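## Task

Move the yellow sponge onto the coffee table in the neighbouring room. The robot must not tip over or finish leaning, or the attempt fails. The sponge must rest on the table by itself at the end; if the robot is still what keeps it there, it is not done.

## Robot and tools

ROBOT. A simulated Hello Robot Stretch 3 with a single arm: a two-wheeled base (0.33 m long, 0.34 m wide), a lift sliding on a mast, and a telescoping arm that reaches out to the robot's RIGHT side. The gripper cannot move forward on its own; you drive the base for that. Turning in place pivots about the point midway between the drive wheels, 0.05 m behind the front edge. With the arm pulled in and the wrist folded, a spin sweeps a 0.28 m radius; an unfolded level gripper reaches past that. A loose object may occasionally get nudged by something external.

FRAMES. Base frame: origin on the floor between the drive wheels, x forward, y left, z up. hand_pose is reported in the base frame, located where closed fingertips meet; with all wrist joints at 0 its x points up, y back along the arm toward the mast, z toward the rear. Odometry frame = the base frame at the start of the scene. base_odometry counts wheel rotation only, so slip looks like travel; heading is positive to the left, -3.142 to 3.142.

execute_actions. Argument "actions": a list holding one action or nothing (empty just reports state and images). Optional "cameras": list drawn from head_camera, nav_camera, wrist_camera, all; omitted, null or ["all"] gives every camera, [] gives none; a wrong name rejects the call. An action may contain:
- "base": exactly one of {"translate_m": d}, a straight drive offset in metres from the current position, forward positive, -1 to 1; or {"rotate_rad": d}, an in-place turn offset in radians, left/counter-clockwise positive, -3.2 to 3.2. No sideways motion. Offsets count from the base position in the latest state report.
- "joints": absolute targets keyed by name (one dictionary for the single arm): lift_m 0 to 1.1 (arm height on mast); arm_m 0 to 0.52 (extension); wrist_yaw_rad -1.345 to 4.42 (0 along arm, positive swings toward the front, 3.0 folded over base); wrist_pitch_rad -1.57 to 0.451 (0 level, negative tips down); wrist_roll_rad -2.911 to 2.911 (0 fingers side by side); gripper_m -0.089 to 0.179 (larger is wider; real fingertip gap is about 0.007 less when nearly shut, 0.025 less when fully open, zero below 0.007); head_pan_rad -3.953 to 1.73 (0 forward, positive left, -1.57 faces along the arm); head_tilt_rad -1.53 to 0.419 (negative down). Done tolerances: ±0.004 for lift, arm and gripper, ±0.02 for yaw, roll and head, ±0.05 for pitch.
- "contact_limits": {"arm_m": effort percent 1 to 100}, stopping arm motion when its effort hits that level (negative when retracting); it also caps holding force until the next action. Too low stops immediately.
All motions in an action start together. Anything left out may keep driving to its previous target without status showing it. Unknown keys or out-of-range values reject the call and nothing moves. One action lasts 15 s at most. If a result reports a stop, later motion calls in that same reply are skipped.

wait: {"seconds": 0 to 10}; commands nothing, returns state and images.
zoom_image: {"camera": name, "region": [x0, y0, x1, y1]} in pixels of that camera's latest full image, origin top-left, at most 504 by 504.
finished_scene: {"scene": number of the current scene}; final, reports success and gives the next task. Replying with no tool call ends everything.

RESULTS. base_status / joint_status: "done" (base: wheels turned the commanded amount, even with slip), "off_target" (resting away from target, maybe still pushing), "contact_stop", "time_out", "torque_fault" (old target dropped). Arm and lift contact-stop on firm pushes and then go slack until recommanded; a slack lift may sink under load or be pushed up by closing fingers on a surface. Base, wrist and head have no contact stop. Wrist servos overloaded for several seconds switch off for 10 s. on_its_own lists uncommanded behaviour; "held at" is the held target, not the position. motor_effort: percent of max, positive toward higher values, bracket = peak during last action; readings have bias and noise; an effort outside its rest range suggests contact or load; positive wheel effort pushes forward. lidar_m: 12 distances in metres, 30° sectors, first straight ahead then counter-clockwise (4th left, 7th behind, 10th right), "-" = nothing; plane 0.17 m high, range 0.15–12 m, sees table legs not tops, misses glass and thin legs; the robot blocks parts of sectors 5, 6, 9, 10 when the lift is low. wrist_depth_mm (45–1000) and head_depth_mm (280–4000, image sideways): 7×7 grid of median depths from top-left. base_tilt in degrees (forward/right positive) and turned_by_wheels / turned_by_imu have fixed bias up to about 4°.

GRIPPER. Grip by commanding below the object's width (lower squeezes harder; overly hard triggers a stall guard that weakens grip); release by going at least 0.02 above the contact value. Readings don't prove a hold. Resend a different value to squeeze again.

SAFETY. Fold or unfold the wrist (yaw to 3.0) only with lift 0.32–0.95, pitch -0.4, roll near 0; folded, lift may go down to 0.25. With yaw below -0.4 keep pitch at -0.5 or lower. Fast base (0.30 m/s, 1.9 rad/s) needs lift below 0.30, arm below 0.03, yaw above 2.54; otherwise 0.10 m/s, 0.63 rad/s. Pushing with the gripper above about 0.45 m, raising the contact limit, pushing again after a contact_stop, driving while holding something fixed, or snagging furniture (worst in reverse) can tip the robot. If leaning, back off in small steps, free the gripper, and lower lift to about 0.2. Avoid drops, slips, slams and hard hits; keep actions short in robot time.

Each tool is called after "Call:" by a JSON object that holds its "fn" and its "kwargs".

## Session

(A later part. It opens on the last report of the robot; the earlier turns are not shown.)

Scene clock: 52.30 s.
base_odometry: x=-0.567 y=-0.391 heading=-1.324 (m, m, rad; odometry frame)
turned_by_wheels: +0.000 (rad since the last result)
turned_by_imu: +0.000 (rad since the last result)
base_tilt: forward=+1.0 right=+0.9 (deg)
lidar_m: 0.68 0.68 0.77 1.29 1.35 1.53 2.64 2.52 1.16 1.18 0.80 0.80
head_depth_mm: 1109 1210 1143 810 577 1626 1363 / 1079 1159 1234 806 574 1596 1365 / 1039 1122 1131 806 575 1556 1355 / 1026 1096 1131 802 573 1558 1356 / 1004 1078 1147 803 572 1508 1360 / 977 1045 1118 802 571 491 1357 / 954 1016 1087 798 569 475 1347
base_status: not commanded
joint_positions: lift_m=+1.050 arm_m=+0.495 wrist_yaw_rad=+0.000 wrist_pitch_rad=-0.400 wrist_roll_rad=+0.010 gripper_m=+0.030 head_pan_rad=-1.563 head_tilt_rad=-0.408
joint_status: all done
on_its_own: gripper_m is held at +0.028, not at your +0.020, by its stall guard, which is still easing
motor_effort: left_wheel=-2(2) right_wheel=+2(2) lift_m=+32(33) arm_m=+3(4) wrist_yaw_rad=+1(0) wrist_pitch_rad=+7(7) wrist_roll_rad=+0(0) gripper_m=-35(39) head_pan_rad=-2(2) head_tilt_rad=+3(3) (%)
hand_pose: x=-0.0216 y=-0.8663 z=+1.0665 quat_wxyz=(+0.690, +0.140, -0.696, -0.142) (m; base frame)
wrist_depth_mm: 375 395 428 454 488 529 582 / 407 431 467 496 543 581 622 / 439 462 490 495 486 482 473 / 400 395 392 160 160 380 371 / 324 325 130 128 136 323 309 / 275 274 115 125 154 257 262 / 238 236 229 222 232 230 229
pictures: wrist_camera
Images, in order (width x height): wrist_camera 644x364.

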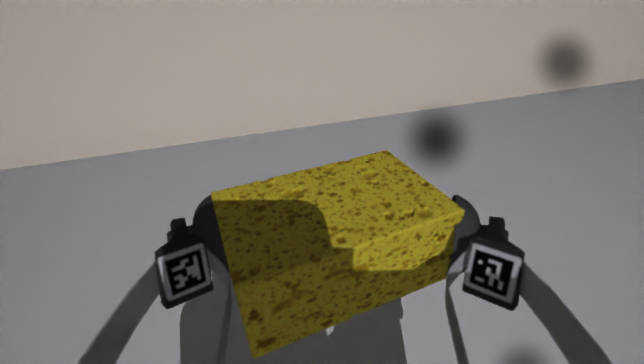

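Call:
{"fn": "execute_actions", "kwargs": {"actions": [{"joints":{"arm_m":0.0,"gripper_m":0.03}}], "cameras": []}}

Call:
{"fn": "execute_actions", "kwargs": {"actions": [{"base":{"rotate_rad":1.57}}], "cameras": []}}

Call:
{"fn": "execute_actions", "kwargs": {"actions": [{"joints":{"lift_m":0.9}}], "cameras": []}}

Call:
{"fn": "execute_actions", "kwargs": {"actions": [{"joints":{"wrist_yaw_rad":3.0,"head_pan_rad":0,"head_tilt_rad":-0.5}}], "cameras": ["wrist_camera"]}}

Call:
{"fn": "execute_actions", "kwargs": {"actions": [{"base":{"rotate_rad":1.55},"joints":{"lift_m":0.28}}]}}

Scene clock: 58.53 s.
base_odometry: x=-0.567 y=-0.391 heading=-1.324 (m, m, rad; odometry frame)
turned_by_wheels: +0.000 (rad since the last result)
turned_by_imu: +0.001 (rad since the last result)
base_tilt: forward=+0.9 right=+0.9 (deg)
lidar_m: 0.68 0.68 0.77 1.29 1.35 1.54 2.63 2.52 1.16 1.19 0.80 0.80
head_depth_mm: 1105 1221 1307 - - - - / 1078 1197 1248 - - - - / 1041 1149 1224 - - - - / 1027 1114 1175 910 - - 1358 / 998 1073 1146 799 510 1499 1356 / 976 1051 1123 802 572 490 1348 / 949 1019 1084 797 570 474 1354
base_status: not commanded
joint_positions: lift_m=+1.050 arm_m=+0.001 wrist_yaw_rad=+0.000 wrist_pitch_rad=-0.400 wrist_roll_rad=+0.010 gripper_m=+0.053 head_pan_rad=-1.563 head_tilt_rad=-0.408
joint_status: gripper_m off_target (ended at +0.053, target +0.030); the others done
on_its_own: gripper_m is held at +0.052, not at your +0.030, by its stall guard, which is still easing
motor_effort: left_wheel=-1(2) right_wheel=+2(2) lift_m=+32(32) arm_m=-1(1) wrist_yaw_rad=+0(0) wrist_pitch_rad=+7(7) wrist_roll_rad=+0(0) gripper_m=-27(78) head_pan_rad=-2(3) head_tilt_rad=+2(2) (%)
hand_pose: x=-0.0216 y=-0.3726 z=+1.0665 quat_wxyz=(+0.690, +0.140, -0.696, -0.142) (m; base frame)
wrist_depth_mm: 760 805 871 902 969 - - / 746 730 711 702 690 680 655 / 519 513 506 503 490 488 473 / 404 400 392 160 161 382 379 / 329 327 130 128 138 326 338 / 277 276 116 126 156 - - / 241 252 262 - - - -
pictures: none
No camera images: the call's "cameras" was empty. Leave "cameras" out to get every camera's image.

Scene clock: 61.97 s.
base_odometry: x=-0.567 y=-0.391 heading=+0.246 (m, m, rad; odometry frame)
turned_by_wheels: +1.570 (rad since the last result)
turned_by_imu: +1.584 (rad since the last result)
base_tilt: forward=+0.9 right=+0.9 (deg)
lidar_m: 1.29 1.35 1.53 2.64 2.51 1.16 1.19 0.80 0.80 0.68 0.68 0.78
head_depth_mm: 629 685 741 - - - - / 608 663 723 - - - - / 589 638 699 - - - - / 574 619 677 718 - - 1028 / 558 601 654 711 742 888 985 / 541 586 631 690 757 840 941 / 528 567 613 669 728 805 897
base_status: done
joint_positions: lift_m=+1.050 arm_m=+0.001 wrist_yaw_rad=+0.000 wrist_pitch_rad=-0.400 wrist_roll_rad=+0.010 gripper_m=+0.069 head_pan_rad=-1.563 head_tilt_rad=-0.408
joint_status: not commanded
on_its_own: gripper_m is held at +0.068, not at your +0.030, by its stall guard, which is still easing
motor_effort: left_wheel=-2(6) right_wheel=+2(5) lift_m=+32(32) arm_m=-1(1) wrist_yaw_rad=+0(0) wrist_pitch_rad=+7(7) wrist_roll_rad=+0(0) gripper_m=-20(25) head_pan_rad=-2(2) head_tilt_rad=+3(4) (%)
hand_pose: x=-0.0216 y=-0.3726 z=+1.0665 quat_wxyz=(+0.690, +0.140, -0.696, -0.142) (m; base frame)
wrist_depth_mm: 352 369 395 421 460 494 541 / 379 403 433 461 505 544 605 / 408 438 475 516 564 619 698 / 446 481 499 160 161 699 378 / 493 538 129 129 138 875 322 / 557 586 116 126 157 - - / 622 702 747 906 - - -
pictures: none
No camera images: the call's "cameras" was empty. Leave "cameras" out to get every camera's image.

Scene clock: 64.17 s.
base_odometry: x=-0.567 y=-0.391 heading=+0.246 (m, m, rad; odometry frame)
turned_by_wheels: +0.000 (rad since the last result)
turned_by_imu: +0.000 (rad since the last result)
base_tilt: forward=+1.0 right=+0.9 (deg)
lidar_m: 1.29 1.35 1.53 2.63 2.52 1.16 1.18 0.80 0.80 0.68 0.68 0.77
head_depth_mm: 631 684 752 835 938 1060 1168 / 608 662 722 798 892 1002 1137 / 592 642 699 771 852 913 - / 573 619 674 739 819 864 - / 558 600 651 712 783 853 992 / 543 586 632 689 756 839 943 / 528 566 615 666 729 805 899
base_status: not commanded
joint_positions: lift_m=+0.900 arm_m=+0.001 wrist_yaw_rad=+0.000 wrist_pitch_rad=-0.400 wrist_roll_rad=+0.010 gripper_m=+0.072 head_pan_rad=-1.563 head_tilt_rad=-0.408
joint_status: all done
on_its_own: gripper_m is held at +0.071, not at your +0.030, by its stall guard, which is not easing now
motor_effort: left_wheel=-3(2) right_wheel=+3(3) lift_m=+25(28) arm_m=-1(1) wrist_yaw_rad=+0(0) wrist_pitch_rad=+7(7) wrist_roll_rad=+0(0) gripper_m=-19(19) head_pan_rad=-2(2) head_tilt_rad=+3(4) (%)
hand_pose: x=-0.0216 y=-0.3726 z=+0.9168 quat_wxyz=(+0.690, +0.140, -0.696, -0.142) (m; base frame)
wrist_depth_mm: 350 369 393 422 457 493 524 / 383 398 430 464 506 546 291 / 406 441 476 512 564 611 697 / 448 482 506 160 161 709 820 / 500 534 129 129 138 857 987 / 556 586 116 126 157 - - / 623 711 750 895 - - -
pictures: none
No camera images: the call's "cameras" was empty. Leave "cameras" out to get every camera's image.

Scene clock: 66.67 s.
base_odometry: x=-0.567 y=-0.391 heading=+0.246 (m, m, rad; odometry frame)
turned_by_wheels: +0.000 (rad since the last result)
turned_by_imu: +0.000 (rad since the last result)
base_tilt: forward=+1.0 right=+0.9 (deg)
lidar_m: 1.29 1.35 1.54 2.64 2.52 1.16 1.18 0.80 0.80 0.68 0.68 0.78
head_depth_mm: 994 1035 1079 1138 1202 1278 1255 / 1174 1229 1315 1389 1482 1472 1289 / 1216 1328 1486 1647 1799 1537 1285 / 1175 1296 1421 1611 1795 1542 1280 / 1146 1249 1368 1540 1731 1545 1279 / 1111 1211 1334 1471 1654 1518 1279 / 1086 1173 1290 1428 1587 1523 1274
base_status: not commanded
joint_positions: lift_m=+0.900 arm_m=+0.001 wrist_yaw_rad=+2.998 wrist_pitch_rad=-0.400 wrist_roll_rad=+0.010 gripper_m=+0.072 head_pan_rad=-0.007 head_tilt_rad=-0.493
joint_status: all done
on_its_own: gripper_m is held at +0.071, not at your +0.030, by its stall guard, which is not easing now
motor_effort: left_wheel=-2(2) right_wheel=+2(2) lift_m=+25(25) arm_m=+0(1) wrist_yaw_rad=+3(4) wrist_pitch_rad=+7(7) wrist_roll_rad=+0(0) gripper_m=-18(19) head_pan_rad=+3(36) head_tilt_rad=-1(7) (%)
hand_pose: x=+0.0112 y=+0.0783 z=+0.9168 quat_wxyz=(+0.191, +0.704, +0.090, +0.678) (m; base frame)
wrist_depth_mm: - - - - - - - / - - - - - - - / - - - - - - - / - - 154 160 161 - - / - - 129 129 139 - - / - - 115 126 157 - - / - - - - - - -
pictures: wrist_camera
Images, in order (width x height): wrist_camera 644x364.

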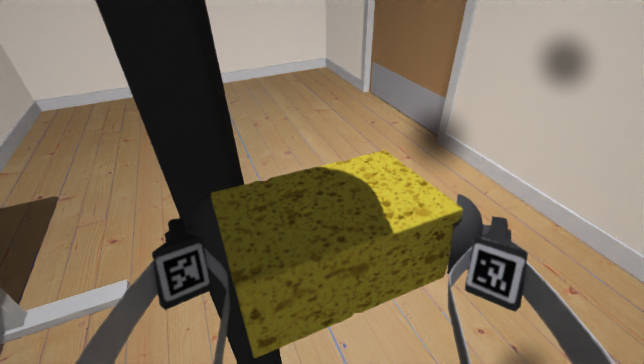

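Scene clock: 73.13 s.
base_odometry: x=-0.567 y=-0.391 heading=+1.796 (m, m, rad; odometry frame)
turned_by_wheels: +1.550 (rad since the last result)
turned_by_imu: +1.564 (rad since the last result)
base_tilt: forward=+0.9 right=+0.9 (deg)
lidar_m: 2.53 2.61 1.16 1.19 0.80 0.81 0.68 0.68 0.76 1.26 1.35 1.51
head_depth_mm: 2001 2099 2192 2277 1930 1542 1290 / 2311 2465 2626 2562 1922 1543 1282 / 2746 3014 3158 2517 1926 1544 1270 / 2828 3084 3360 2555 1907 1531 1280 / 2717 3006 3193 2556 1913 1536 1278 / 2658 2842 3132 2520 1907 1537 1287 / 2564 2782 2992 2515 1892 1537 1281
base_status: done
joint_positions: lift_m=+0.280 arm_m=+0.001 wrist_yaw_rad=+2.998 wrist_pitch_rad=-0.400 wrist_roll_rad=+0.009 gripper_m=+0.072 head_pan_rad=-0.007 head_tilt_rad=-0.494
joint_status: all done
on_its_own: gripper_m is held at +0.071, not at your +0.030, by its stall guard, which is not easing now
motor_effort: left_wheel=-2(6) right_wheel=+2(5) lift_m=+25(24) arm_m=-1(1) wrist_yaw_rad=+2(2) wrist_pitch_rad=+7(7) wrist_roll_rad=+0(0) gripper_m=-20(19) head_pan_rad=+3(3) head_tilt_rad=-2(2) (%)
hand_pose: x=+0.0111 y=+0.0783 z=+0.2968 quat_wxyz=(+0.191, +0.704, +0.090, +0.678) (m; base frame)
wrist_depth_mm: 929 - - - - - - / 968 - - - - - - / 735 924 912 898 897 869 878 / 677 731 154 160 161 692 669 / 558 589 129 128 138 568 554 / 487 517 113 126 157 - 478 / 443 - 125 135 419 419 416
pictures: head_camera (sideways: a quarter turn clockwise sets it upright), nav_camera (sideways: a quarter turn counterclockwise sets it upright), wrist_camera
Images, in order (width x height): head_camera 896x504, nav_camera 672x504, wrist_camera 644x364.

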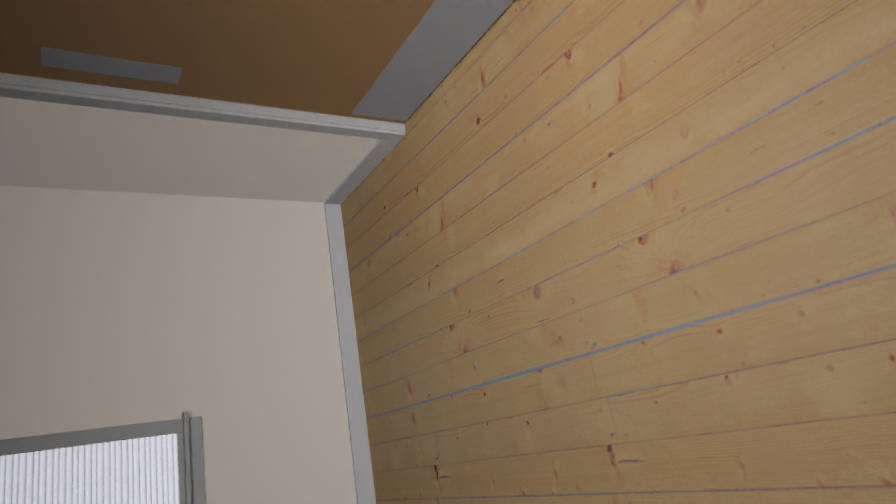

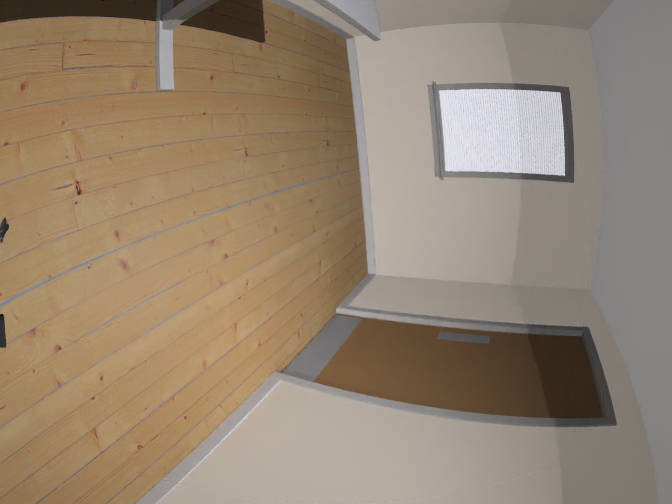

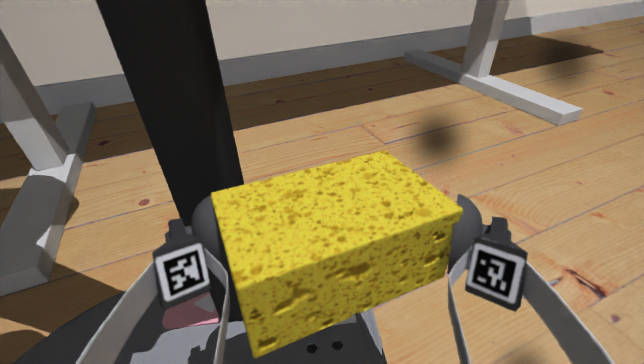

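Call:
{"fn": "execute_actions", "kwargs": {"actions": [{"base":{"rotate_rad":0.2},"joints":{"head_pan_rad":-1.2,"head_tilt_rad":-0.4}}], "cameras": []}}

Call:
{"fn": "execute_actions", "kwargs": {"actions": [{"base":{"translate_m":1.0}}], "cameras": ["head_camera","nav_camera"]}}

Scene clock: 74.93 s.
base_odometry: x=-0.567 y=-0.391 heading=+1.996 (m, m, rad; odometry frame)
turned_by_wheels: +0.200 (rad since the last result)
turned_by_imu: +0.201 (rad since the last result)
base_tilt: forward=+0.9 right=+0.8 (deg)
lidar_m: 3.10 1.19 1.16 1.18 1.10 0.73 0.68 0.69 0.87 1.35 1.36 1.73
head_depth_mm: 1082 1169 1265 1359 1499 1610 1366 / 1122 1202 1292 1411 1543 1645 1354 / 1131 1227 1332 1468 1598 1668 1356 / 1162 1256 1370 1505 1664 1643 1355 / 1196 1287 1406 1552 1733 1648 1361 / 1229 1327 1465 1596 1796 1655 1352 / 1259 1365 1499 1661 1849 1641 1350
base_status: done
joint_positions: lift_m=+0.280 arm_m=+0.001 wrist_yaw_rad=+2.998 wrist_pitch_rad=-0.400 wrist_roll_rad=+0.009 gripper_m=+0.072 head_pan_rad=-1.193 head_tilt_rad=-0.408
joint_status: all done
on_its_own: gripper_m is held at +0.071, not at your +0.030, by its stall guard, which is not easing now
motor_effort: left_wheel=-2(8) right_wheel=+2(7) lift_m=+25(24) arm_m=-1(0) wrist_yaw_rad=+2(2) wrist_pitch_rad=+7(7) wrist_roll_rad=+0(0) gripper_m=-19(19) head_pan_rad=-2(37) head_tilt_rad=+4(10) (%)
hand_pose: x=+0.0111 y=+0.0783 z=+0.2968 quat_wxyz=(+0.191, +0.704, +0.090, +0.678) (m; base frame)
wrist_depth_mm: 941 - - - - - - / - 712 - - - - - / 937 786 910 909 880 881 823 / 726 689 154 161 162 678 680 / 568 578 130 129 138 577 560 / 492 505 113 126 157 - 474 / 438 - 125 135 413 412 416
pictures: none
No camera images: the call's "cameras" was empty. Leave "cameras" out to get every camera's image.

Scene clock: 79.87 s.
base_odometry: x=-0.979 y=+0.520 heading=+1.996 (m, m, rad; odometry frame)
turned_by_wheels: +0.000 (rad since the last result)
turned_by_imu: +0.000 (rad since the last result)
base_tilt: forward=+1.0 right=+0.9 (deg)
lidar_m: 2.10 2.10 1.40 0.85 1.32 1.56 1.67 1.70 1.33 1.24 1.25 1.62
head_depth_mm: 990 1065 1144 1244 1367 1505 1365 / 1008 1088 1184 1286 1412 1527 1362 / 1039 1114 1216 1322 1455 1583 1356 / 1073 1167 1264 1380 1528 1596 1358 / 1127 1212 1328 1462 1616 1657 1350 / 1149 1244 1368 1495 1683 1657 1358 / 1184 1292 1421 1564 1739 1643 1347
base_status: done
joint_positions: lift_m=+0.280 arm_m=+0.001 wrist_yaw_rad=+2.999 wrist_pitch_rad=-0.400 wrist_roll_rad=+0.009 gripper_m=+0.072 head_pan_rad=-1.193 head_tilt_rad=-0.408
joint_status: not commanded
on_its_own: gripper_m is held at +0.071, not at your +0.030, by its stall guard, which is not easing now
motor_effort: left_wheel=-1(6) right_wheel=+2(7) lift_m=+25(25) arm_m=-1(0) wrist_yaw_rad=+1(2) wrist_pitch_rad=+7(7) wrist_roll_rad=+0(0) gripper_m=-19(20) head_pan_rad=-3(2) head_tilt_rad=+3(3) (%)
hand_pose: x=+0.0110 y=+0.0783 z=+0.2968 quat_wxyz=(+0.190, +0.704, +0.090, +0.678) (m; base frame)
wrist_depth_mm: - - - - - - - / - - - - - - - / 955 937 902 910 889 858 858 / 734 725 154 161 161 681 675 / 590 588 130 129 138 573 560 / 499 511 113 126 156 - 471 / 439 - 125 135 417 414 411
pictures: head_camera (sideways: a quarter turn clockwise sets it upright), nav_camera (sideways: a quarter turn counterclockwise sets it upright)
Images, in order (width x height): head_camera 896x504, nav_camera 672x504.

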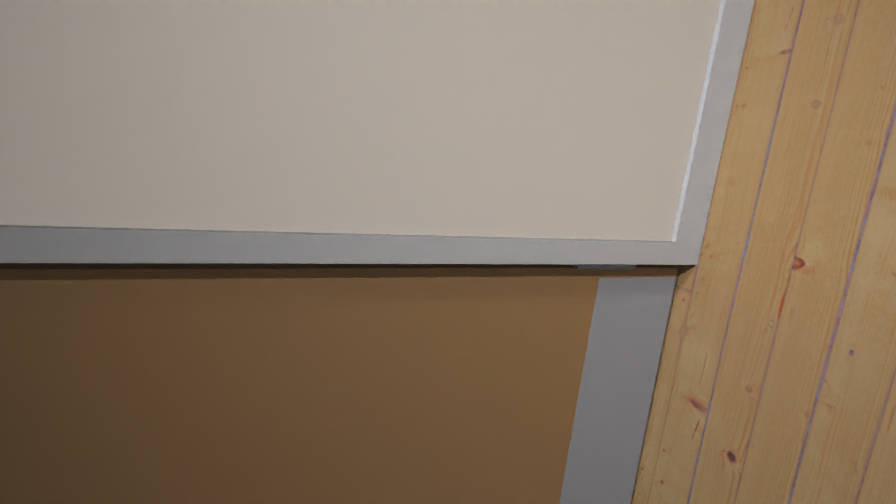

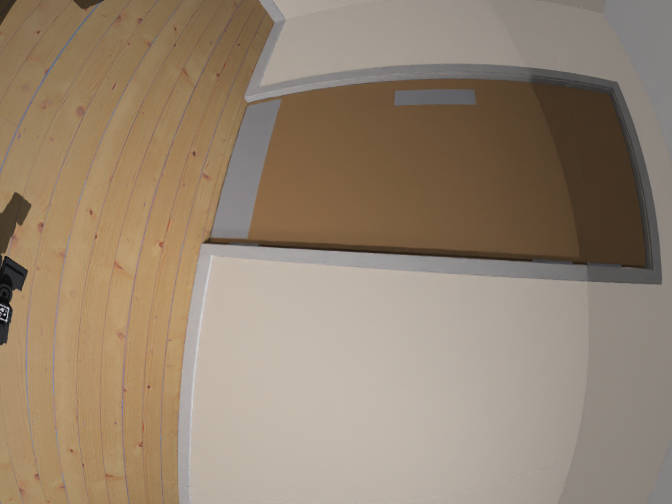

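Call:
{"fn": "execute_actions", "kwargs": {"actions": [{"base":{"translate_m":0.88}}], "cameras": []}}

Call:
{"fn": "execute_actions", "kwargs": {"actions": [{"base":{"rotate_rad":-1.53},"joints":{"head_pan_rad":0,"head_tilt_rad":-0.7}}], "cameras": []}}

Call:
{"fn": "execute_actions", "kwargs": {"actions": [{"base":{"translate_m":0.6}}], "cameras": ["head_camera","nav_camera"]}}

Scene clock: 85.77 s.
base_odometry: x=-1.341 y=+1.322 heading=+1.996 (m, m, rad; odometry frame)
turned_by_wheels: +0.000 (rad since the last result)
turned_by_imu: +0.000 (rad since the last result)
base_tilt: forward=+1.0 right=+0.9 (deg)
lidar_m: 1.22 1.24 1.51 1.40 1.42 1.33 2.56 1.83 1.24 1.17 1.18 1.32
head_depth_mm: 938 997 1086 1187 1296 1423 1362 / 955 1028 1107 1216 1329 1481 1358 / 978 1052 1139 1258 1392 1518 1355 / 1001 1088 1178 1291 1427 1554 1353 / 1001 1085 1180 1305 1430 1561 1346 / 1022 1112 1216 1323 1485 1593 1356 / 1054 1139 1250 1387 1551 1641 1348
base_status: done
joint_positions: lift_m=+0.280 arm_m=+0.001 wrist_yaw_rad=+2.999 wrist_pitch_rad=-0.400 wrist_roll_rad=+0.009 gripper_m=+0.072 head_pan_rad=-1.193 head_tilt_rad=-0.408
joint_status: not commanded
on_its_own: gripper_m is held at +0.071, not at your +0.030, by its stall guard, which is not easing now
motor_effort: left_wheel=-2(7) right_wheel=+2(8) lift_m=+25(25) arm_m=-1(2) wrist_yaw_rad=+1(1) wrist_pitch_rad=+7(7) wrist_roll_rad=+0(0) gripper_m=-20(19) head_pan_rad=-3(3) head_tilt_rad=+4(3) (%)
hand_pose: x=+0.0110 y=+0.0783 z=+0.2968 quat_wxyz=(+0.190, +0.704, +0.090, +0.678) (m; base frame)
wrist_depth_mm: - - - - - - - / - - - - - - - / 954 955 874 883 880 868 872 / 718 717 155 160 161 687 682 / 593 588 129 128 138 575 560 / 494 509 113 126 156 - 473 / 440 - 125 135 420 418 411
pictures: none
No camera images: the call's "cameras" was empty. Leave "cameras" out to get every camera's image.

Scene clock: 87.93 s.
base_odometry: x=-1.341 y=+1.322 heading=+0.466 (m, m, rad; odometry frame)
turned_by_wheels: -1.530 (rad since the last result)
turned_by_imu: -1.538 (rad since the last result)
base_tilt: forward=+0.9 right=+0.9 (deg)
lidar_m: 1.17 1.19 1.30 1.22 1.25 1.48 1.40 1.42 1.33 2.55 1.74 1.24
head_depth_mm: 1010 1157 1304 1519 1588 1358 1176 / 1015 1133 1325 1565 1591 1333 1168 / 999 1126 1309 1552 1590 1348 1175 / 990 1120 1287 1510 1577 1339 1167 / 981 1099 1279 1495 1572 1339 1168 / 978 1095 1261 1484 1576 1338 1171 / 962 1088 1253 1463 1573 1333 1168
base_status: done
joint_positions: lift_m=+0.280 arm_m=+0.001 wrist_yaw_rad=+2.999 wrist_pitch_rad=-0.400 wrist_roll_rad=+0.010 gripper_m=+0.072 head_pan_rad=-0.007 head_tilt_rad=-0.692
joint_status: all done
on_its_own: gripper_m is held at +0.071, not at your +0.030, by its stall guard, which is not easing now
motor_effort: left_wheel=+3(11) right_wheel=-2(7) lift_m=+25(25) arm_m=-1(0) wrist_yaw_rad=+2(1) wrist_pitch_rad=+7(7) wrist_roll_rad=+0(0) gripper_m=-20(19) head_pan_rad=+3(38) head_tilt_rad=-2(16) (%)
hand_pose: x=+0.0110 y=+0.0783 z=+0.2968 quat_wxyz=(+0.190, +0.704, +0.090, +0.678) (m; base frame)
wrist_depth_mm: - - - - - - - / - - - - - - - / 938 926 907 890 906 873 861 / 732 712 154 161 161 701 666 / 594 577 130 128 138 570 563 / 495 515 113 126 157 - 475 / 443 - 125 135 419 412 413
pictures: none
No camera images: the call's "cameras" was empty. Leave "cameras" out to get every camera's image.

Scene clock: 91.57 s.
base_odometry: x=-0.805 y=+1.591 heading=+0.466 (m, m, rad; odometry frame)
turned_by_wheels: +0.000 (rad since the last result)
turned_by_imu: +0.000 (rad since the last result)
base_tilt: forward=+0.8 right=+1.0 (deg)
lidar_m: 0.57 0.58 0.69 1.26 1.29 1.69 2.00 1.79 2.65 2.51 0.81 0.60
head_depth_mm: 470 532 615 730 898 1156 1170 / 464 526 610 719 884 1141 1169 / 460 522 601 713 876 1113 1167 / 457 517 595 704 857 1092 1173 / 454 513 589 694 843 1072 1167 / 449 508 582 686 835 1054 1175 / 447 505 578 679 818 1033 1172
base_status: done
joint_positions: lift_m=+0.280 arm_m=+0.001 wrist_yaw_rad=+2.999 wrist_pitch_rad=-0.400 wrist_roll_rad=+0.010 gripper_m=+0.072 head_pan_rad=-0.007 head_tilt_rad=-0.692
joint_status: not commanded
on_its_own: gripper_m is held at +0.071, not at your +0.030, by its stall guard, which is not easing now
motor_effort: left_wheel=+3(12) right_wheel=-2(5) lift_m=+25(25) arm_m=+0(1) wrist_yaw_rad=+1(1) wrist_pitch_rad=+7(7) wrist_roll_rad=+0(0) gripper_m=-20(19) head_pan_rad=+3(3) head_tilt_rad=-3(2) (%)
hand_pose: x=+0.0109 y=+0.0783 z=+0.2968 quat_wxyz=(+0.190, +0.704, +0.090, +0.678) (m; base frame)
wrist_depth_mm: - - - - - 725 538 / - - - - - 752 572 / 954 930 921 896 878 750 583 / 723 718 154 161 161 683 603 / 592 586 129 129 138 567 551 / 492 510 113 126 157 - 477 / 443 - 125 135 419 417 413
pictures: head_camera (sideways: a quarter turn clockwise sets it upright), nav_camera (sideways: a quarter turn counterclockwise sets it upright)
Images, in order (width x height): head_camera 896x504, nav_camera 672x504.

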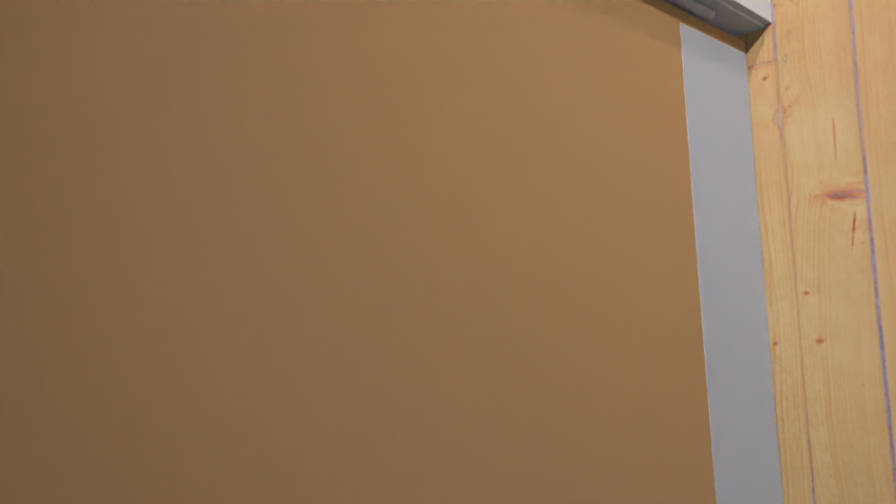

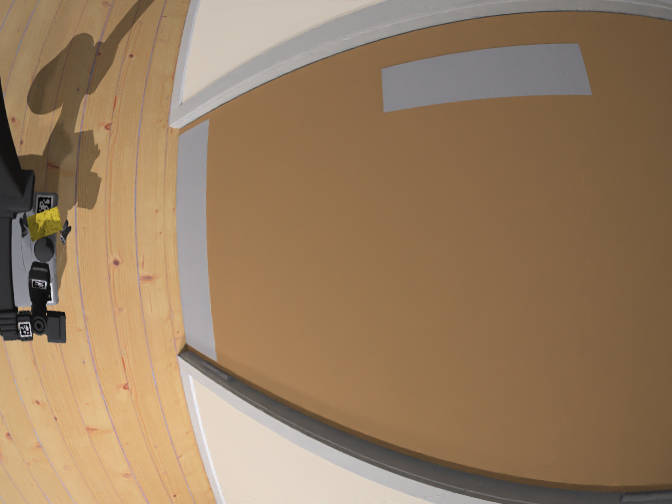

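Call:
{"fn": "execute_actions", "kwargs": {"actions": [{"base":{"rotate_rad":0.08},"joints":{"lift_m":0.33}}], "cameras": []}}

Call:
{"fn": "execute_actions", "kwargs": {"actions": [{"base":{"translate_m":0.75}}], "cameras": ["nav_camera"]}}

Scene clock: 93.60 s.
base_odometry: x=-0.805 y=+1.591 heading=+0.546 (m, m, rad; odometry frame)
turned_by_wheels: +0.080 (rad since the last result)
turned_by_imu: +0.081 (rad since the last result)
base_tilt: forward=+1.0 right=+0.9 (deg)
lidar_m: 0.57 0.59 0.76 1.27 1.31 1.82 2.00 1.78 2.60 2.00 0.73 0.59
head_depth_mm: 455 516 592 700 855 1086 1179 / 455 514 595 699 849 1082 1172 / 455 514 594 698 856 1092 1171 / 455 515 592 698 852 1094 1167 / 454 514 593 699 849 1087 1164 / 454 513 592 701 850 1075 1169 / 455 513 592 697 847 1087 1165
base_status: done
joint_positions: lift_m=+0.330 arm_m=+0.001 wrist_yaw_rad=+2.999 wrist_pitch_rad=-0.400 wrist_roll_rad=+0.010 gripper_m=+0.072 head_pan_rad=-0.007 head_tilt_rad=-0.692
joint_status: all done
on_its_own: gripper_m is held at +0.071, not at your +0.030, by its stall guard, which is not easing now
motor_effort: left_wheel=-2(7) right_wheel=+2(6) lift_m=+31(34) arm_m=+0(0) wrist_yaw_rad=+1(1) wrist_pitch_rad=+7(7) wrist_roll_rad=+0(0) gripper_m=-19(18) head_pan_rad=+3(3) head_tilt_rad=-2(2) (%)
hand_pose: x=+0.0109 y=+0.0783 z=+0.3465 quat_wxyz=(+0.190, +0.704, +0.090, +0.678) (m; base frame)
wrist_depth_mm: - - - - - 812 560 / - - - - - 848 565 / - - - - - 829 599 / 820 812 155 161 161 744 635 / 655 659 129 129 139 644 604 / 564 557 114 126 157 - 533 / 485 - 125 135 468 466 462
pictures: none
No camera images: the call's "cameras" was empty. Leave "cameras" out to get every camera's image.

Scene clock: 103.03 s.
base_odometry: x=-0.164 y=+1.981 heading=+0.546 (m, m, rad; odometry frame)
turned_by_wheels: +0.000 (rad since the last result)
turned_by_imu: -0.364 (rad since the last result)
base_tilt: forward=+0.9 right=+0.9 (deg)
lidar_m: - - 0.15 0.22 0.49 1.42 2.25 2.40 2.96 0.22 0.15 -
head_depth_mm: - - - - - - - / - - - - - - - / - - - - - - - / - - - - - - - / - - - - - - - / - - - - - - - / - - - - - - -
base_status: done
joint_positions: lift_m=+0.330 arm_m=+0.001 wrist_yaw_rad=+3.147 wrist_pitch_rad=-0.397 wrist_roll_rad=+0.010 gripper_m=+0.072 head_pan_rad=+0.020 head_tilt_rad=-0.702
joint_status: not commanded
on_its_own: wrist_yaw_rad is held at +3.138, not at your +3.000, by its stall guard, which is not easing now; gripper_m is held at +0.071, not at your +0.030, by its stall guard, which is not easing now
motor_effort: left_wheel=+12(60) right_wheel=+5(37) lift_m=+29(32) arm_m=+2(1) wrist_yaw_rad=-11(100) wrist_pitch_rad=+6(10) wrist_roll_rad=+0(0) gripper_m=-19(29) head_pan_rad=-7(9) head_tilt_rad=+1(2) (%)
hand_pose: x=-0.0224 y=+0.0813 z=+0.3474 quat_wxyz=(+0.139, +0.696, +0.141, +0.690) (m; base frame)
wrist_depth_mm: - 419 436 - 349 158 103 / - 464 474 - 349 158 102 / - 932 517 - 348 158 102 / 827 773 545 160 169 158 102 / 665 671 129 129 139 136 102 / 560 559 115 127 158 146 102 / 485 - 124 135 288 157 97
pictures: nav_camera (sideways: a quarter turn counterclockwise sets it upright)
Images, in order (width x height): nav_camera 672x504.

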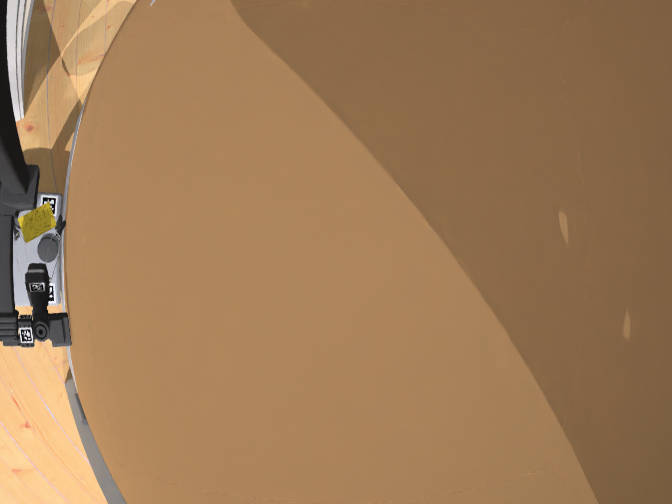

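Call:
{"fn": "execute_actions", "kwargs": {"actions": [{"base":{"translate_m":-0.12},"joints":{"wrist_yaw_rad":3.0}}], "cameras": []}}

Call:
{"fn": "execute_actions", "kwargs": {"actions": [{"base":{"rotate_rad":0.55}}], "cameras": ["nav_camera"]}}

Scene clock: 107.10 s.
base_odometry: x=-0.267 y=+1.918 heading=+0.546 (m, m, rad; odometry frame)
turned_by_wheels: +0.000 (rad since the last result)
turned_by_imu: +0.002 (rad since the last result)
base_tilt: forward=+0.9 right=+0.9 (deg)
lidar_m: - - 0.15 0.19 0.43 1.38 2.18 2.30 2.83 2.54 0.15 -
head_depth_mm: - - - - - - - / - - - - - - - / - - - - - - - / - - - - - - - / - - - - - - - / - - - - - - - / - - - - - - -
base_status: done
joint_positions: lift_m=+0.330 arm_m=+0.001 wrist_yaw_rad=+3.076 wrist_pitch_rad=-0.416 wrist_roll_rad=+0.011 gripper_m=+0.072 head_pan_rad=+0.007 head_tilt_rad=-0.702
joint_status: wrist_yaw_rad off_target (ended at +3.076, target +3.000)
on_its_own: wrist_yaw_rad is held at +3.064, not at your +3.000, by its stall guard, which is not easing now; gripper_m is held at +0.071, not at your +0.030, by its stall guard, which is not easing now; wrist_yaw_rad is at rest, and its effort (-14) is outside its rest range (-12 to +12)
motor_effort: left_wheel=+11(29) right_wheel=+2(7) lift_m=+30(29) arm_m=+1(0) wrist_yaw_rad=-14(85) wrist_pitch_rad=+12(13) wrist_roll_rad=-1(1) gripper_m=-21(28) head_pan_rad=-3(8) head_tilt_rad=+1(1) (%)
hand_pose: x=-0.0066 y=+0.0783 z=+0.3430 quat_wxyz=(+0.170, +0.700, +0.123, +0.683) (m; base frame)
wrist_depth_mm: 998 - - 439 211 137 102 / - - - 483 221 142 104 / - - - 533 234 147 107 / 797 782 158 160 169 151 109 / 645 650 129 129 139 145 112 / 548 563 114 127 159 - 115 / 478 - 124 135 275 172 113
pictures: none
No camera images: the call's "cameras" was empty. Leave "cameras" out to get every camera's image.

Scene clock: 108.93 s.
base_odometry: x=-0.267 y=+1.918 heading=+1.095 (m, m, rad; odometry frame)
turned_by_wheels: +0.549 (rad since the last result)
turned_by_imu: +0.410 (rad since the last result)
base_tilt: forward=+0.8 right=+0.9 (deg)
lidar_m: - - 0.15 0.43 1.31 1.88 2.53 2.28 2.59 0.19 0.15 -
head_depth_mm: - - - - - - - / - - - - - - - / - - - - - - - / - - - - - - - / - - - - - - - / - - - - - - - / - - - - - - -
base_status: rotate_rad off_target (by the wheels' count: +0.5489 of +0.5500)
joint_positions: lift_m=+0.330 arm_m=+0.001 wrist_yaw_rad=+3.039 wrist_pitch_rad=-0.405 wrist_roll_rad=+0.012 gripper_m=+0.072 head_pan_rad=-0.007 head_tilt_rad=-0.699
joint_status: not commanded
on_its_own: wrist_yaw_rad is held at +3.064, not at your +3.000, by its stall guard, which is still easing; gripper_m is held at +0.071, not at your +0.030, by its stall guard, which is not easing now; right_wheel is at rest, and its effort (+33) is outside its rest range (-18 to +18)
motor_effort: left_wheel=-3(27) right_wheel=+33(45) lift_m=+29(29) arm_m=+1(1) wrist_yaw_rad=+31(60) wrist_pitch_rad=+9(12) wrist_roll_rad=-1(1) gripper_m=-20(25) head_pan_rad=+3(7) head_tilt_rad=+0(2) (%)
hand_pose: x=+0.0019 y=+0.0790 z=+0.3455 quat_wxyz=(+0.179, +0.703, +0.106, +0.681) (m; base frame)
wrist_depth_mm: - - - 455 415 172 109 / - - - 504 407 171 108 / - - - 550 404 169 108 / 809 812 154 160 161 168 107 / 657 655 129 128 138 144 107 / 557 566 116 126 156 - 106 / 485 - 125 135 372 165 98
pictures: nav_camera (sideways: a quarter turn counterclockwise sets it upright)
Images, in order (width x height): nav_camera 672x504.

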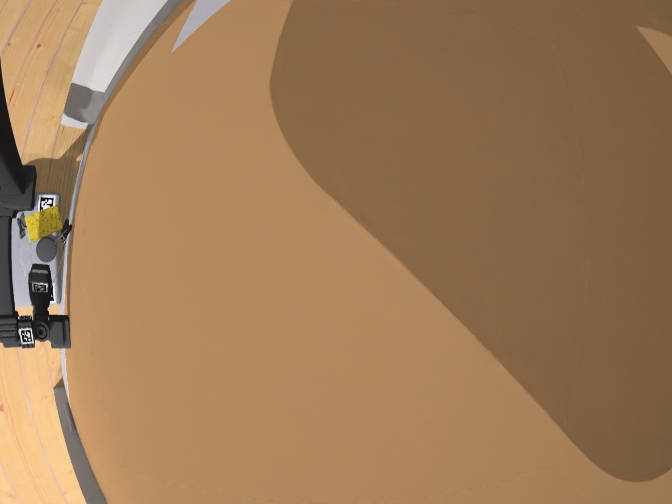

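Call:
{"fn": "execute_actions", "kwargs": {"actions": [{"base":{"translate_m":-0.45}}], "cameras": []}}

Call:
{"fn": "execute_actions", "kwargs": {"actions": [{"base":{"rotate_rad":0.3},"joints":{"wrist_yaw_rad":3.01}}], "cameras": []}}

Call:
{"fn": "execute_actions", "kwargs": {"actions": [{"base":{"translate_m":0.3}}], "cameras": []}}

Call:
{"fn": "execute_actions", "kwargs": {"actions": [{"base":{"rotate_rad":-0.3}}], "cameras": ["nav_camera"]}}

Scene clock: 115.50 s.
base_odometry: x=-0.473 y=+1.518 heading=+1.095 (m, m, rad; odometry frame)
turned_by_wheels: +0.000 (rad since the last result)
turned_by_imu: +0.002 (rad since the last result)
base_tilt: forward=+0.9 right=+0.9 (deg)
lidar_m: 0.48 0.51 0.65 1.27 1.34 1.92 2.08 1.86 2.57 1.44 0.65 0.49
head_depth_mm: 377 426 490 576 704 897 1129 / 379 428 491 581 709 911 1124 / 381 431 496 585 715 916 1141 / 382 432 497 589 723 923 1145 / 384 435 501 593 723 941 1136 / 385 436 504 598 732 943 1142 / 387 438 507 599 737 954 1142
base_status: done
joint_positions: lift_m=+0.330 arm_m=+0.001 wrist_yaw_rad=+3.024 wrist_pitch_rad=-0.404 wrist_roll_rad=+0.012 gripper_m=+0.072 head_pan_rad=-0.007 head_tilt_rad=-0.699
joint_status: not commanded
on_its_own: wrist_yaw_rad is held at +3.022, not at your +3.000, by its stall guard, which is not easing now; gripper_m is held at +0.071, not at your +0.030, by its stall guard, which is not easing now
motor_effort: left_wheel=+0(7) right_wheel=+1(21) lift_m=+29(29) arm_m=+1(1) wrist_yaw_rad=-3(36) wrist_pitch_rad=+8(9) wrist_roll_rad=-1(1) gripper_m=-19(23) head_pan_rad=+3(3) head_tilt_rad=+0(0) (%)
hand_pose: x=+0.0053 y=+0.0788 z=+0.3457 quat_wxyz=(+0.183, +0.703, +0.100, +0.679) (m; base frame)
wrist_depth_mm: - - - - - 771 505 / - - - - - 776 530 / - - - 993 983 771 558 / 813 815 154 160 161 730 576 / 653 654 130 129 139 648 578 / 559 563 116 126 157 - 529 / 486 - 125 135 464 461 460
pictures: none
No camera images: the call's "cameras" was empty. Leave "cameras" out to get every camera's image.

Scene clock: 116.93 s.
base_odometry: x=-0.473 y=+1.518 heading=+1.395 (m, m, rad; odometry frame)
turned_by_wheels: +0.300 (rad since the last result)
turned_by_imu: +0.303 (rad since the last result)
base_tilt: forward=+0.9 right=+0.9 (deg)
lidar_m: 0.48 0.59 1.07 1.28 1.56 2.08 1.86 2.55 2.50 0.78 0.53 0.48
head_depth_mm: 368 412 466 538 639 782 1009 / 381 426 485 565 675 835 1099 / 392 442 507 592 716 908 1125 / 406 460 530 627 764 979 1165 / 421 479 556 663 819 1067 1168 / 436 496 581 702 876 1151 1158 / 453 519 615 741 891 1190 1165
base_status: done
joint_positions: lift_m=+0.330 arm_m=+0.001 wrist_yaw_rad=+3.012 wrist_pitch_rad=-0.404 wrist_roll_rad=+0.012 gripper_m=+0.072 head_pan_rad=-0.007 head_tilt_rad=-0.699
joint_status: all done
on_its_own: gripper_m is held at +0.071, not at your +0.030, by its stall guard, which is not easing now
motor_effort: left_wheel=-1(6) right_wheel=+2(5) lift_m=+29(30) arm_m=+1(1) wrist_yaw_rad=-2(4) wrist_pitch_rad=+8(8) wrist_roll_rad=-1(1) gripper_m=-18(19) head_pan_rad=+3(3) head_tilt_rad=+0(0) (%)
hand_pose: x=+0.0080 y=+0.0784 z=+0.3457 quat_wxyz=(+0.188, +0.704, +0.096, +0.678) (m; base frame)
wrist_depth_mm: - - - - - - 812 / - - - - - - 787 / - - - 977 980 972 774 / 816 800 154 161 162 761 696 / 664 657 130 128 138 636 616 / 555 558 114 126 157 - 526 / 480 - 125 135 466 459 461
pictures: none
No camera images: the call's "cameras" was empty. Leave "cameras" out to get every camera's image.

Scene clock: 121.20 s.
base_odometry: x=-0.421 y=+1.814 heading=+1.395 (m, m, rad; odometry frame)
turned_by_wheels: +0.000 (rad since the last result)
turned_by_imu: +0.000 (rad since the last result)
base_tilt: forward=+0.9 right=+0.9 (deg)
lidar_m: 0.20 0.25 0.39 1.18 1.43 2.36 2.16 2.88 2.60 0.35 0.22 0.20
head_depth_mm: - - - - - 293 352 / - - - - - 304 384 / - - - - - 317 425 / - - - - 289 342 475 / - - - - 301 373 536 / - - - - 312 411 617 / - - - - 329 457 725
base_status: done
joint_positions: lift_m=+0.330 arm_m=+0.001 wrist_yaw_rad=+3.012 wrist_pitch_rad=-0.404 wrist_roll_rad=+0.012 gripper_m=+0.072 head_pan_rad=-0.007 head_tilt_rad=-0.699
joint_status: not commanded
on_its_own: gripper_m is held at +0.071, not at your +0.030, by its stall guard, which is not easing now
motor_effort: left_wheel=-2(2) right_wheel=+2(6) lift_m=+29(29) arm_m=+1(1) wrist_yaw_rad=-2(2) wrist_pitch_rad=+8(8) wrist_roll_rad=-1(1) gripper_m=-19(19) head_pan_rad=+4(3) head_tilt_rad=+0(0) (%)
hand_pose: x=+0.0081 y=+0.0784 z=+0.3457 quat_wxyz=(+0.188, +0.704, +0.096, +0.678) (m; base frame)
wrist_depth_mm: - - - - - 605 312 / - - - - - 550 325 / - - - - 991 515 333 / 818 794 155 161 161 449 321 / 662 657 129 129 138 455 310 / 552 554 114 126 157 - 296 / 481 - 125 135 468 452 268
pictures: none
No camera images: the call's "cameras" was empty. Leave "cameras" out to get every camera's image.

Scene clock: 122.63 s.
base_odometry: x=-0.421 y=+1.814 heading=+1.095 (m, m, rad; odometry frame)
turned_by_wheels: -0.300 (rad since the last result)
turned_by_imu: -0.302 (rad since the last result)
base_tilt: forward=+1.0 right=+0.9 (deg)
lidar_m: 0.20 0.21 0.30 0.81 1.23 1.76 2.37 2.17 2.67 0.61 0.27 0.20
head_depth_mm: - - - - - 317 427 / - - - - - 314 433 / - - - - - 317 440 / - - - - - 321 446 / - - - - - 324 452 / - - - - - 327 459 / - - - - - 330 466
base_status: done
joint_positions: lift_m=+0.330 arm_m=+0.001 wrist_yaw_rad=+3.012 wrist_pitch_rad=-0.404 wrist_roll_rad=+0.012 gripper_m=+0.072 head_pan_rad=-0.007 head_tilt_rad=-0.699
joint_status: not commanded
on_its_own: gripper_m is held at +0.071, not at your +0.030, by its stall guard, which is not easing now
motor_effort: left_wheel=+3(6) right_wheel=-2(4) lift_m=+30(29) arm_m=+1(2) wrist_yaw_rad=-2(2) wrist_pitch_rad=+8(8) wrist_roll_rad=-1(1) gripper_m=-19(19) head_pan_rad=+3(3) head_tilt_rad=+1(0) (%)
hand_pose: x=+0.0081 y=+0.0784 z=+0.3457 quat_wxyz=(+0.188, +0.704, +0.096, +0.678) (m; base frame)
wrist_depth_mm: - - - - 527 342 232 / - - - - 545 344 235 / - - - - 520 351 239 / 812 795 154 161 161 351 239 / 656 655 130 129 138 314 242 / 558 559 115 126 157 - 242 / 482 - 125 136 469 364 228
pictures: nav_camera (sideways: a quarter turn counterclockwise sets it upright)
Images, in order (width x height): nav_camera 672x504.

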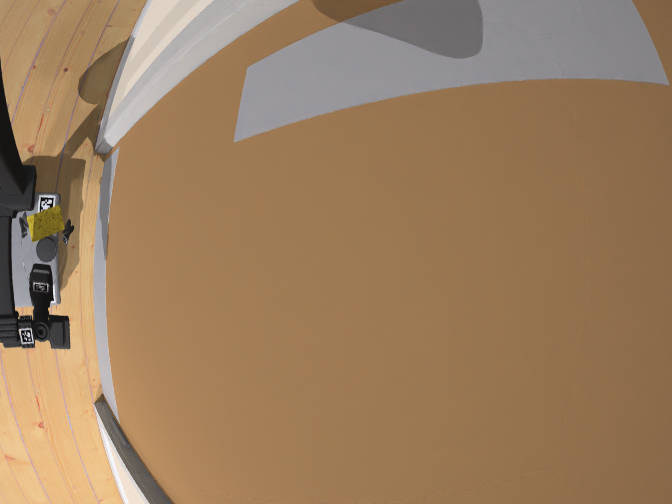

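Call:
{"fn": "execute_actions", "kwargs": {"actions": [{"base":{"translate_m":0.3}}], "cameras": ["nav_camera"]}}

Scene clock: 127.17 s.
base_odometry: x=-0.283 y=+2.080 heading=+1.094 (m, m, rad; odometry frame)
turned_by_wheels: -0.001 (rad since the last result)
turned_by_imu: -0.103 (rad since the last result)
base_tilt: forward=+0.9 right=+1.0 (deg)
lidar_m: - 0.15 0.19 0.35 0.35 1.58 2.65 2.42 2.75 0.19 0.15 -
head_depth_mm: - - - - - - - / - - - - - - - / - - - - - - - / - - - - - - - / - - - - - - - / - - - - - - - / - - - - - - -
base_status: done
joint_positions: lift_m=+0.330 arm_m=+0.001 wrist_yaw_rad=+2.984 wrist_pitch_rad=-0.399 wrist_roll_rad=+0.012 gripper_m=+0.072 head_pan_rad=+0.003 head_tilt_rad=-0.699
joint_status: not commanded
on_its_own: gripper_m is held at +0.071, not at your +0.030, by its stall guard, which is not easing now; right_wheel is at rest, and its effort (+20) is outside its rest range (-18 to +18); wrist_yaw_rad is at rest, and its effort (+32) is outside its rest range (-12 to +12)
motor_effort: left_wheel=-1(21) right_wheel=+20(44) lift_m=+29(29) arm_m=+0(1) wrist_yaw_rad=+32(89) wrist_pitch_rad=+6(9) wrist_roll_rad=-1(1) gripper_m=-21(27) head_pan_rad=-1(3) head_tilt_rad=+0(0) (%)
hand_pose: x=+0.0144 y=+0.0782 z=+0.3470 quat_wxyz=(+0.195, +0.706, +0.084, +0.676) (m; base frame)
wrist_depth_mm: 985 - 342 - - 226 134 / - - 379 - - 222 132 / - - 416 - 932 215 131 / 823 818 155 160 161 212 129 / 664 664 129 129 139 176 128 / 567 556 116 126 156 - 125 / 487 - 125 137 447 197 115
pictures: nav_camera (sideways: a quarter turn counterclockwise sets it upright)
Images, in order (width x height): nav_camera 672x504.

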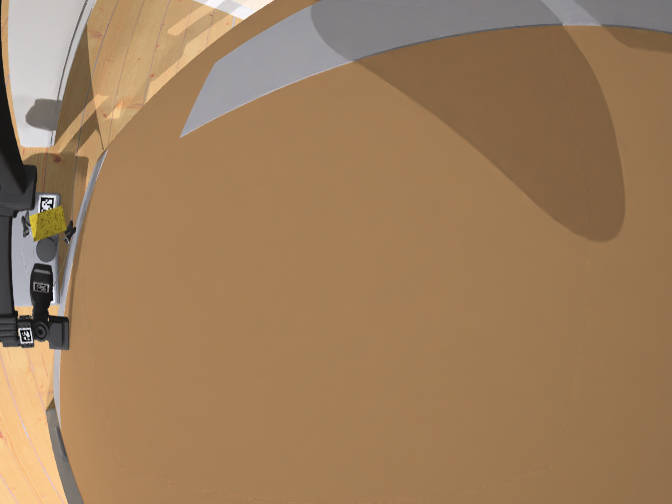

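Opening; correct left then continue.

Call:
{"fn": "execute_actions", "kwargs": {"actions": [{"base":{"rotate_rad":0.25}}], "cameras": []}}

Call:
{"fn": "execute_actions", "kwargs": {"actions": [{"base":{"translate_m":0.2}}], "cameras": ["nav_camera"]}}

Scene clock: 129.77 s.
base_odometry: x=-0.283 y=+2.080 heading=+1.343 (m, m, rad; odometry frame)
turned_by_wheels: +0.249 (rad since the last result)
turned_by_imu: +0.114 (rad since the last result)
base_tilt: forward=+0.9 right=+0.9 (deg)
lidar_m: - 0.15 0.27 0.35 1.23 1.77 2.63 2.40 2.66 0.19 0.15 -
head_depth_mm: - - - - - - - / - - - - - - - / - - - - - - - / - - - - - - - / - - - - - - - / - - - - - - 312 / - - - - - - 347
base_status: done
joint_positions: lift_m=+0.330 arm_m=+0.001 wrist_yaw_rad=+2.906 wrist_pitch_rad=-0.399 wrist_roll_rad=+0.011 gripper_m=+0.072 head_pan_rad=+0.003 head_tilt_rad=-0.699
joint_status: not commanded
on_its_own: wrist_yaw_rad is held at +2.916, not at your +3.010, by its stall guard, which is not easing now; gripper_m is held at +0.071, not at your +0.030, by its stall guard, which is not easing now; right_wheel is at rest, and its effort (+19) is outside its rest range (-18 to +18)
motor_effort: left_wheel=-2(8) right_wheel=+19(27) lift_m=+29(29) arm_m=+2(2) wrist_yaw_rad=+12(44) wrist_pitch_rad=+7(6) wrist_roll_rad=-1(1) gripper_m=-19(20) head_pan_rad=-1(1) head_tilt_rad=+0(1) (%)
hand_pose: x=+0.0317 y=+0.0747 z=+0.3469 quat_wxyz=(+0.221, +0.708, +0.057, +0.668) (m; base frame)
wrist_depth_mm: - 352 346 - - 256 147 / - - 377 - - 249 144 / - - 424 960 974 242 142 / 829 - 444 160 160 233 140 / 668 663 130 129 138 191 137 / 554 572 114 126 157 - 134 / 485 - 126 141 461 212 123
pictures: none
No camera images: the call's "cameras" was empty. Leave "cameras" out to get every camera's image.

Scene clock: 132.80 s.
base_odometry: x=-0.238 y=+2.275 heading=+1.343 (m, m, rad; odometry frame)
turned_by_wheels: -0.001 (rad since the last result)
turned_by_imu: -0.318 (rad since the last result)
base_tilt: forward=+1.0 right=+0.9 (deg)
lidar_m: - 0.15 0.20 1.19 0.40 0.43 2.44 2.52 2.98 0.19 0.15 -
head_depth_mm: - - - - - - - / - - - - - - - / - - - - - - - / - - - - - - - / - - - - - - - / - - - - - - - / - - - - - - -
base_status: translate_m off_target (by the wheels' count: +0.1999 of +0.2000)
joint_positions: lift_m=+0.330 arm_m=+0.001 wrist_yaw_rad=+2.913 wrist_pitch_rad=-0.397 wrist_roll_rad=+0.011 gripper_m=+0.072 head_pan_rad=+0.003 head_tilt_rad=-0.699
joint_status: not commanded
on_its_own: wrist_yaw_rad is held at +2.916, not at your +3.010, by its stall guard, which is not easing now; gripper_m is held at +0.071, not at your +0.030, by its stall guard, which is not easing now; right_wheel is at rest, and its effort (+25) is outside its rest range (-18 to +18)
motor_effort: left_wheel=+1(13) right_wheel=+25(44) lift_m=+29(29) arm_m=+2(1) wrist_yaw_rad=+3(85) wrist_pitch_rad=+6(7) wrist_roll_rad=-1(1) gripper_m=-19(25) head_pan_rad=-1(0) head_tilt_rad=+0(1) (%)
hand_pose: x=+0.0302 y=+0.0753 z=+0.3473 quat_wxyz=(+0.218, +0.708, +0.059, +0.669) (m; base frame)
wrist_depth_mm: - - - - - 184 115 / 321 - - - - 182 114 / 348 - - - 909 181 113 / 378 414 794 161 162 179 112 / 408 451 129 128 138 152 112 / 463 494 113 126 156 - 111 / 486 - 125 142 399 173 102
pictures: nav_camera (sideways: a quarter turn counterclockwise sets it upright)
Images, in order (width x height): nav_camera 672x504.

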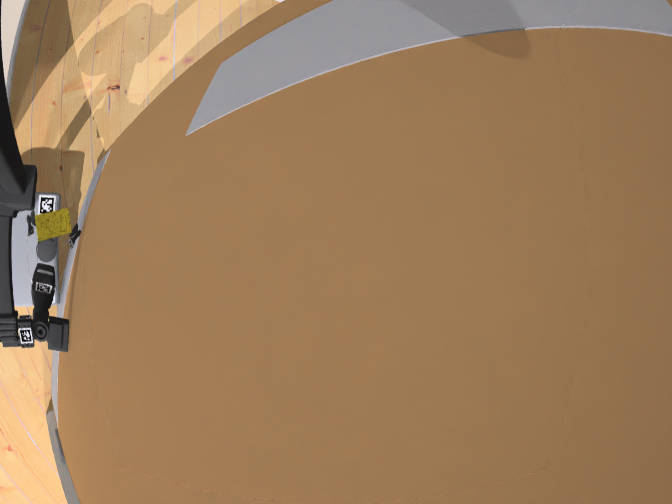

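Call:
{"fn": "execute_actions", "kwargs": {"actions": [{"base":{"translate_m":-0.06},"joints":{"wrist_yaw_rad":3.0}}], "cameras": []}}

Call:
{"fn": "execute_actions", "kwargs": {"actions": [{"base":{"rotate_rad":0.7}}], "cameras": ["nav_camera"]}}

Scene clock: 135.33 s.
base_odometry: x=-0.252 y=+2.216 heading=+1.343 (m, m, rad; odometry frame)
turned_by_wheels: +0.000 (rad since the last result)
turned_by_imu: -0.005 (rad since the last result)
base_tilt: forward=+0.9 right=+0.9 (deg)
lidar_m: - - 0.15 1.17 0.39 1.37 2.38 2.48 3.00 0.19 0.15 -
head_depth_mm: - - - - - - - / - - - - - - - / - - - - - - - / - - - - - - - / - - - - - - - / - - - - - - - / - - - - - - -
base_status: done
joint_positions: lift_m=+0.330 arm_m=+0.001 wrist_yaw_rad=+3.021 wrist_pitch_rad=-0.398 wrist_roll_rad=+0.011 gripper_m=+0.072 head_pan_rad=+0.003 head_tilt_rad=-0.699
joint_status: wrist_yaw_rad off_target (ended at +3.021, target +3.000)
on_its_own: gripper_m is held at +0.071, not at your +0.030, by its stall guard, which is not easing now; wrist_yaw_rad is at rest, and its effort (-26) is outside its rest range (-12 to +12)
motor_effort: left_wheel=+5(5) right_wheel=+4(21) lift_m=+29(29) arm_m=+2(1) wrist_yaw_rad=-26(27) wrist_pitch_rad=+6(6) wrist_roll_rad=-1(1) gripper_m=-22(22) head_pan_rad=-1(1) head_tilt_rad=+0(1) (%)
hand_pose: x=+0.0060 y=+0.0795 z=+0.3473 quat_wxyz=(+0.182, +0.704, +0.097, +0.680) (m; base frame)
wrist_depth_mm: 300 315 - - 343 154 100 / 324 341 - - 346 155 100 / 950 375 - - 341 155 99 / 792 410 154 160 169 154 99 / 668 457 130 129 138 138 100 / 558 555 115 127 161 142 99 / 488 - 123 134 335 154 95
pictures: none
No camera images: the call's "cameras" was empty. Leave "cameras" out to get every camera's image.

Scene clock: 137.47 s.
base_odometry: x=-0.252 y=+2.216 heading=+2.042 (m, m, rad; odometry frame)
turned_by_wheels: +0.699 (rad since the last result)
turned_by_imu: +0.332 (rad since the last result)
base_tilt: forward=+0.8 right=+0.8 (deg)
lidar_m: 0.15 0.17 1.19 0.35 0.37 1.80 2.66 2.42 0.60 0.20 0.15 -
head_depth_mm: - - - - - - - / - - - - - - - / - - - - - - - / - - - - - - 307 / - - - - - - 335 / - - - - - 296 399 / - - - - - 322 519
base_status: done
joint_positions: lift_m=+0.330 arm_m=+0.001 wrist_yaw_rad=+2.953 wrist_pitch_rad=-0.398 wrist_roll_rad=+0.011 gripper_m=+0.072 head_pan_rad=+0.003 head_tilt_rad=-0.699
joint_status: not commanded
on_its_own: wrist_yaw_rad is held at +2.954, not at your +3.000, by its stall guard, which is not easing now; gripper_m is held at +0.071, not at your +0.030, by its stall guard, which is not easing now
motor_effort: left_wheel=-1(8) right_wheel=+16(44) lift_m=+29(29) arm_m=+2(2) wrist_yaw_rad=+2(44) wrist_pitch_rad=+6(6) wrist_roll_rad=-1(1) gripper_m=-19(21) head_pan_rad=-1(1) head_tilt_rad=+1(1) (%)
hand_pose: x=+0.0213 y=+0.0771 z=+0.3472 quat_wxyz=(+0.205, +0.707, +0.073, +0.673) (m; base frame)
wrist_depth_mm: - - 354 - - - 241 / - - 386 - - - 230 / - - 428 965 995 931 219 / 836 809 162 161 161 396 209 / 668 650 130 129 138 295 200 / 563 562 113 126 157 - 191 / 485 - 125 137 470 316 169
pictures: nav_camera (sideways: a quarter turn counterclockwise sets it upright)
Images, in order (width x height): nav_camera 672x504.

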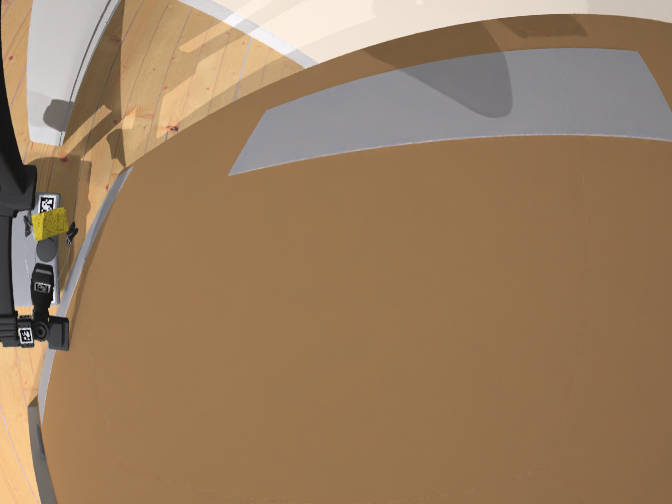

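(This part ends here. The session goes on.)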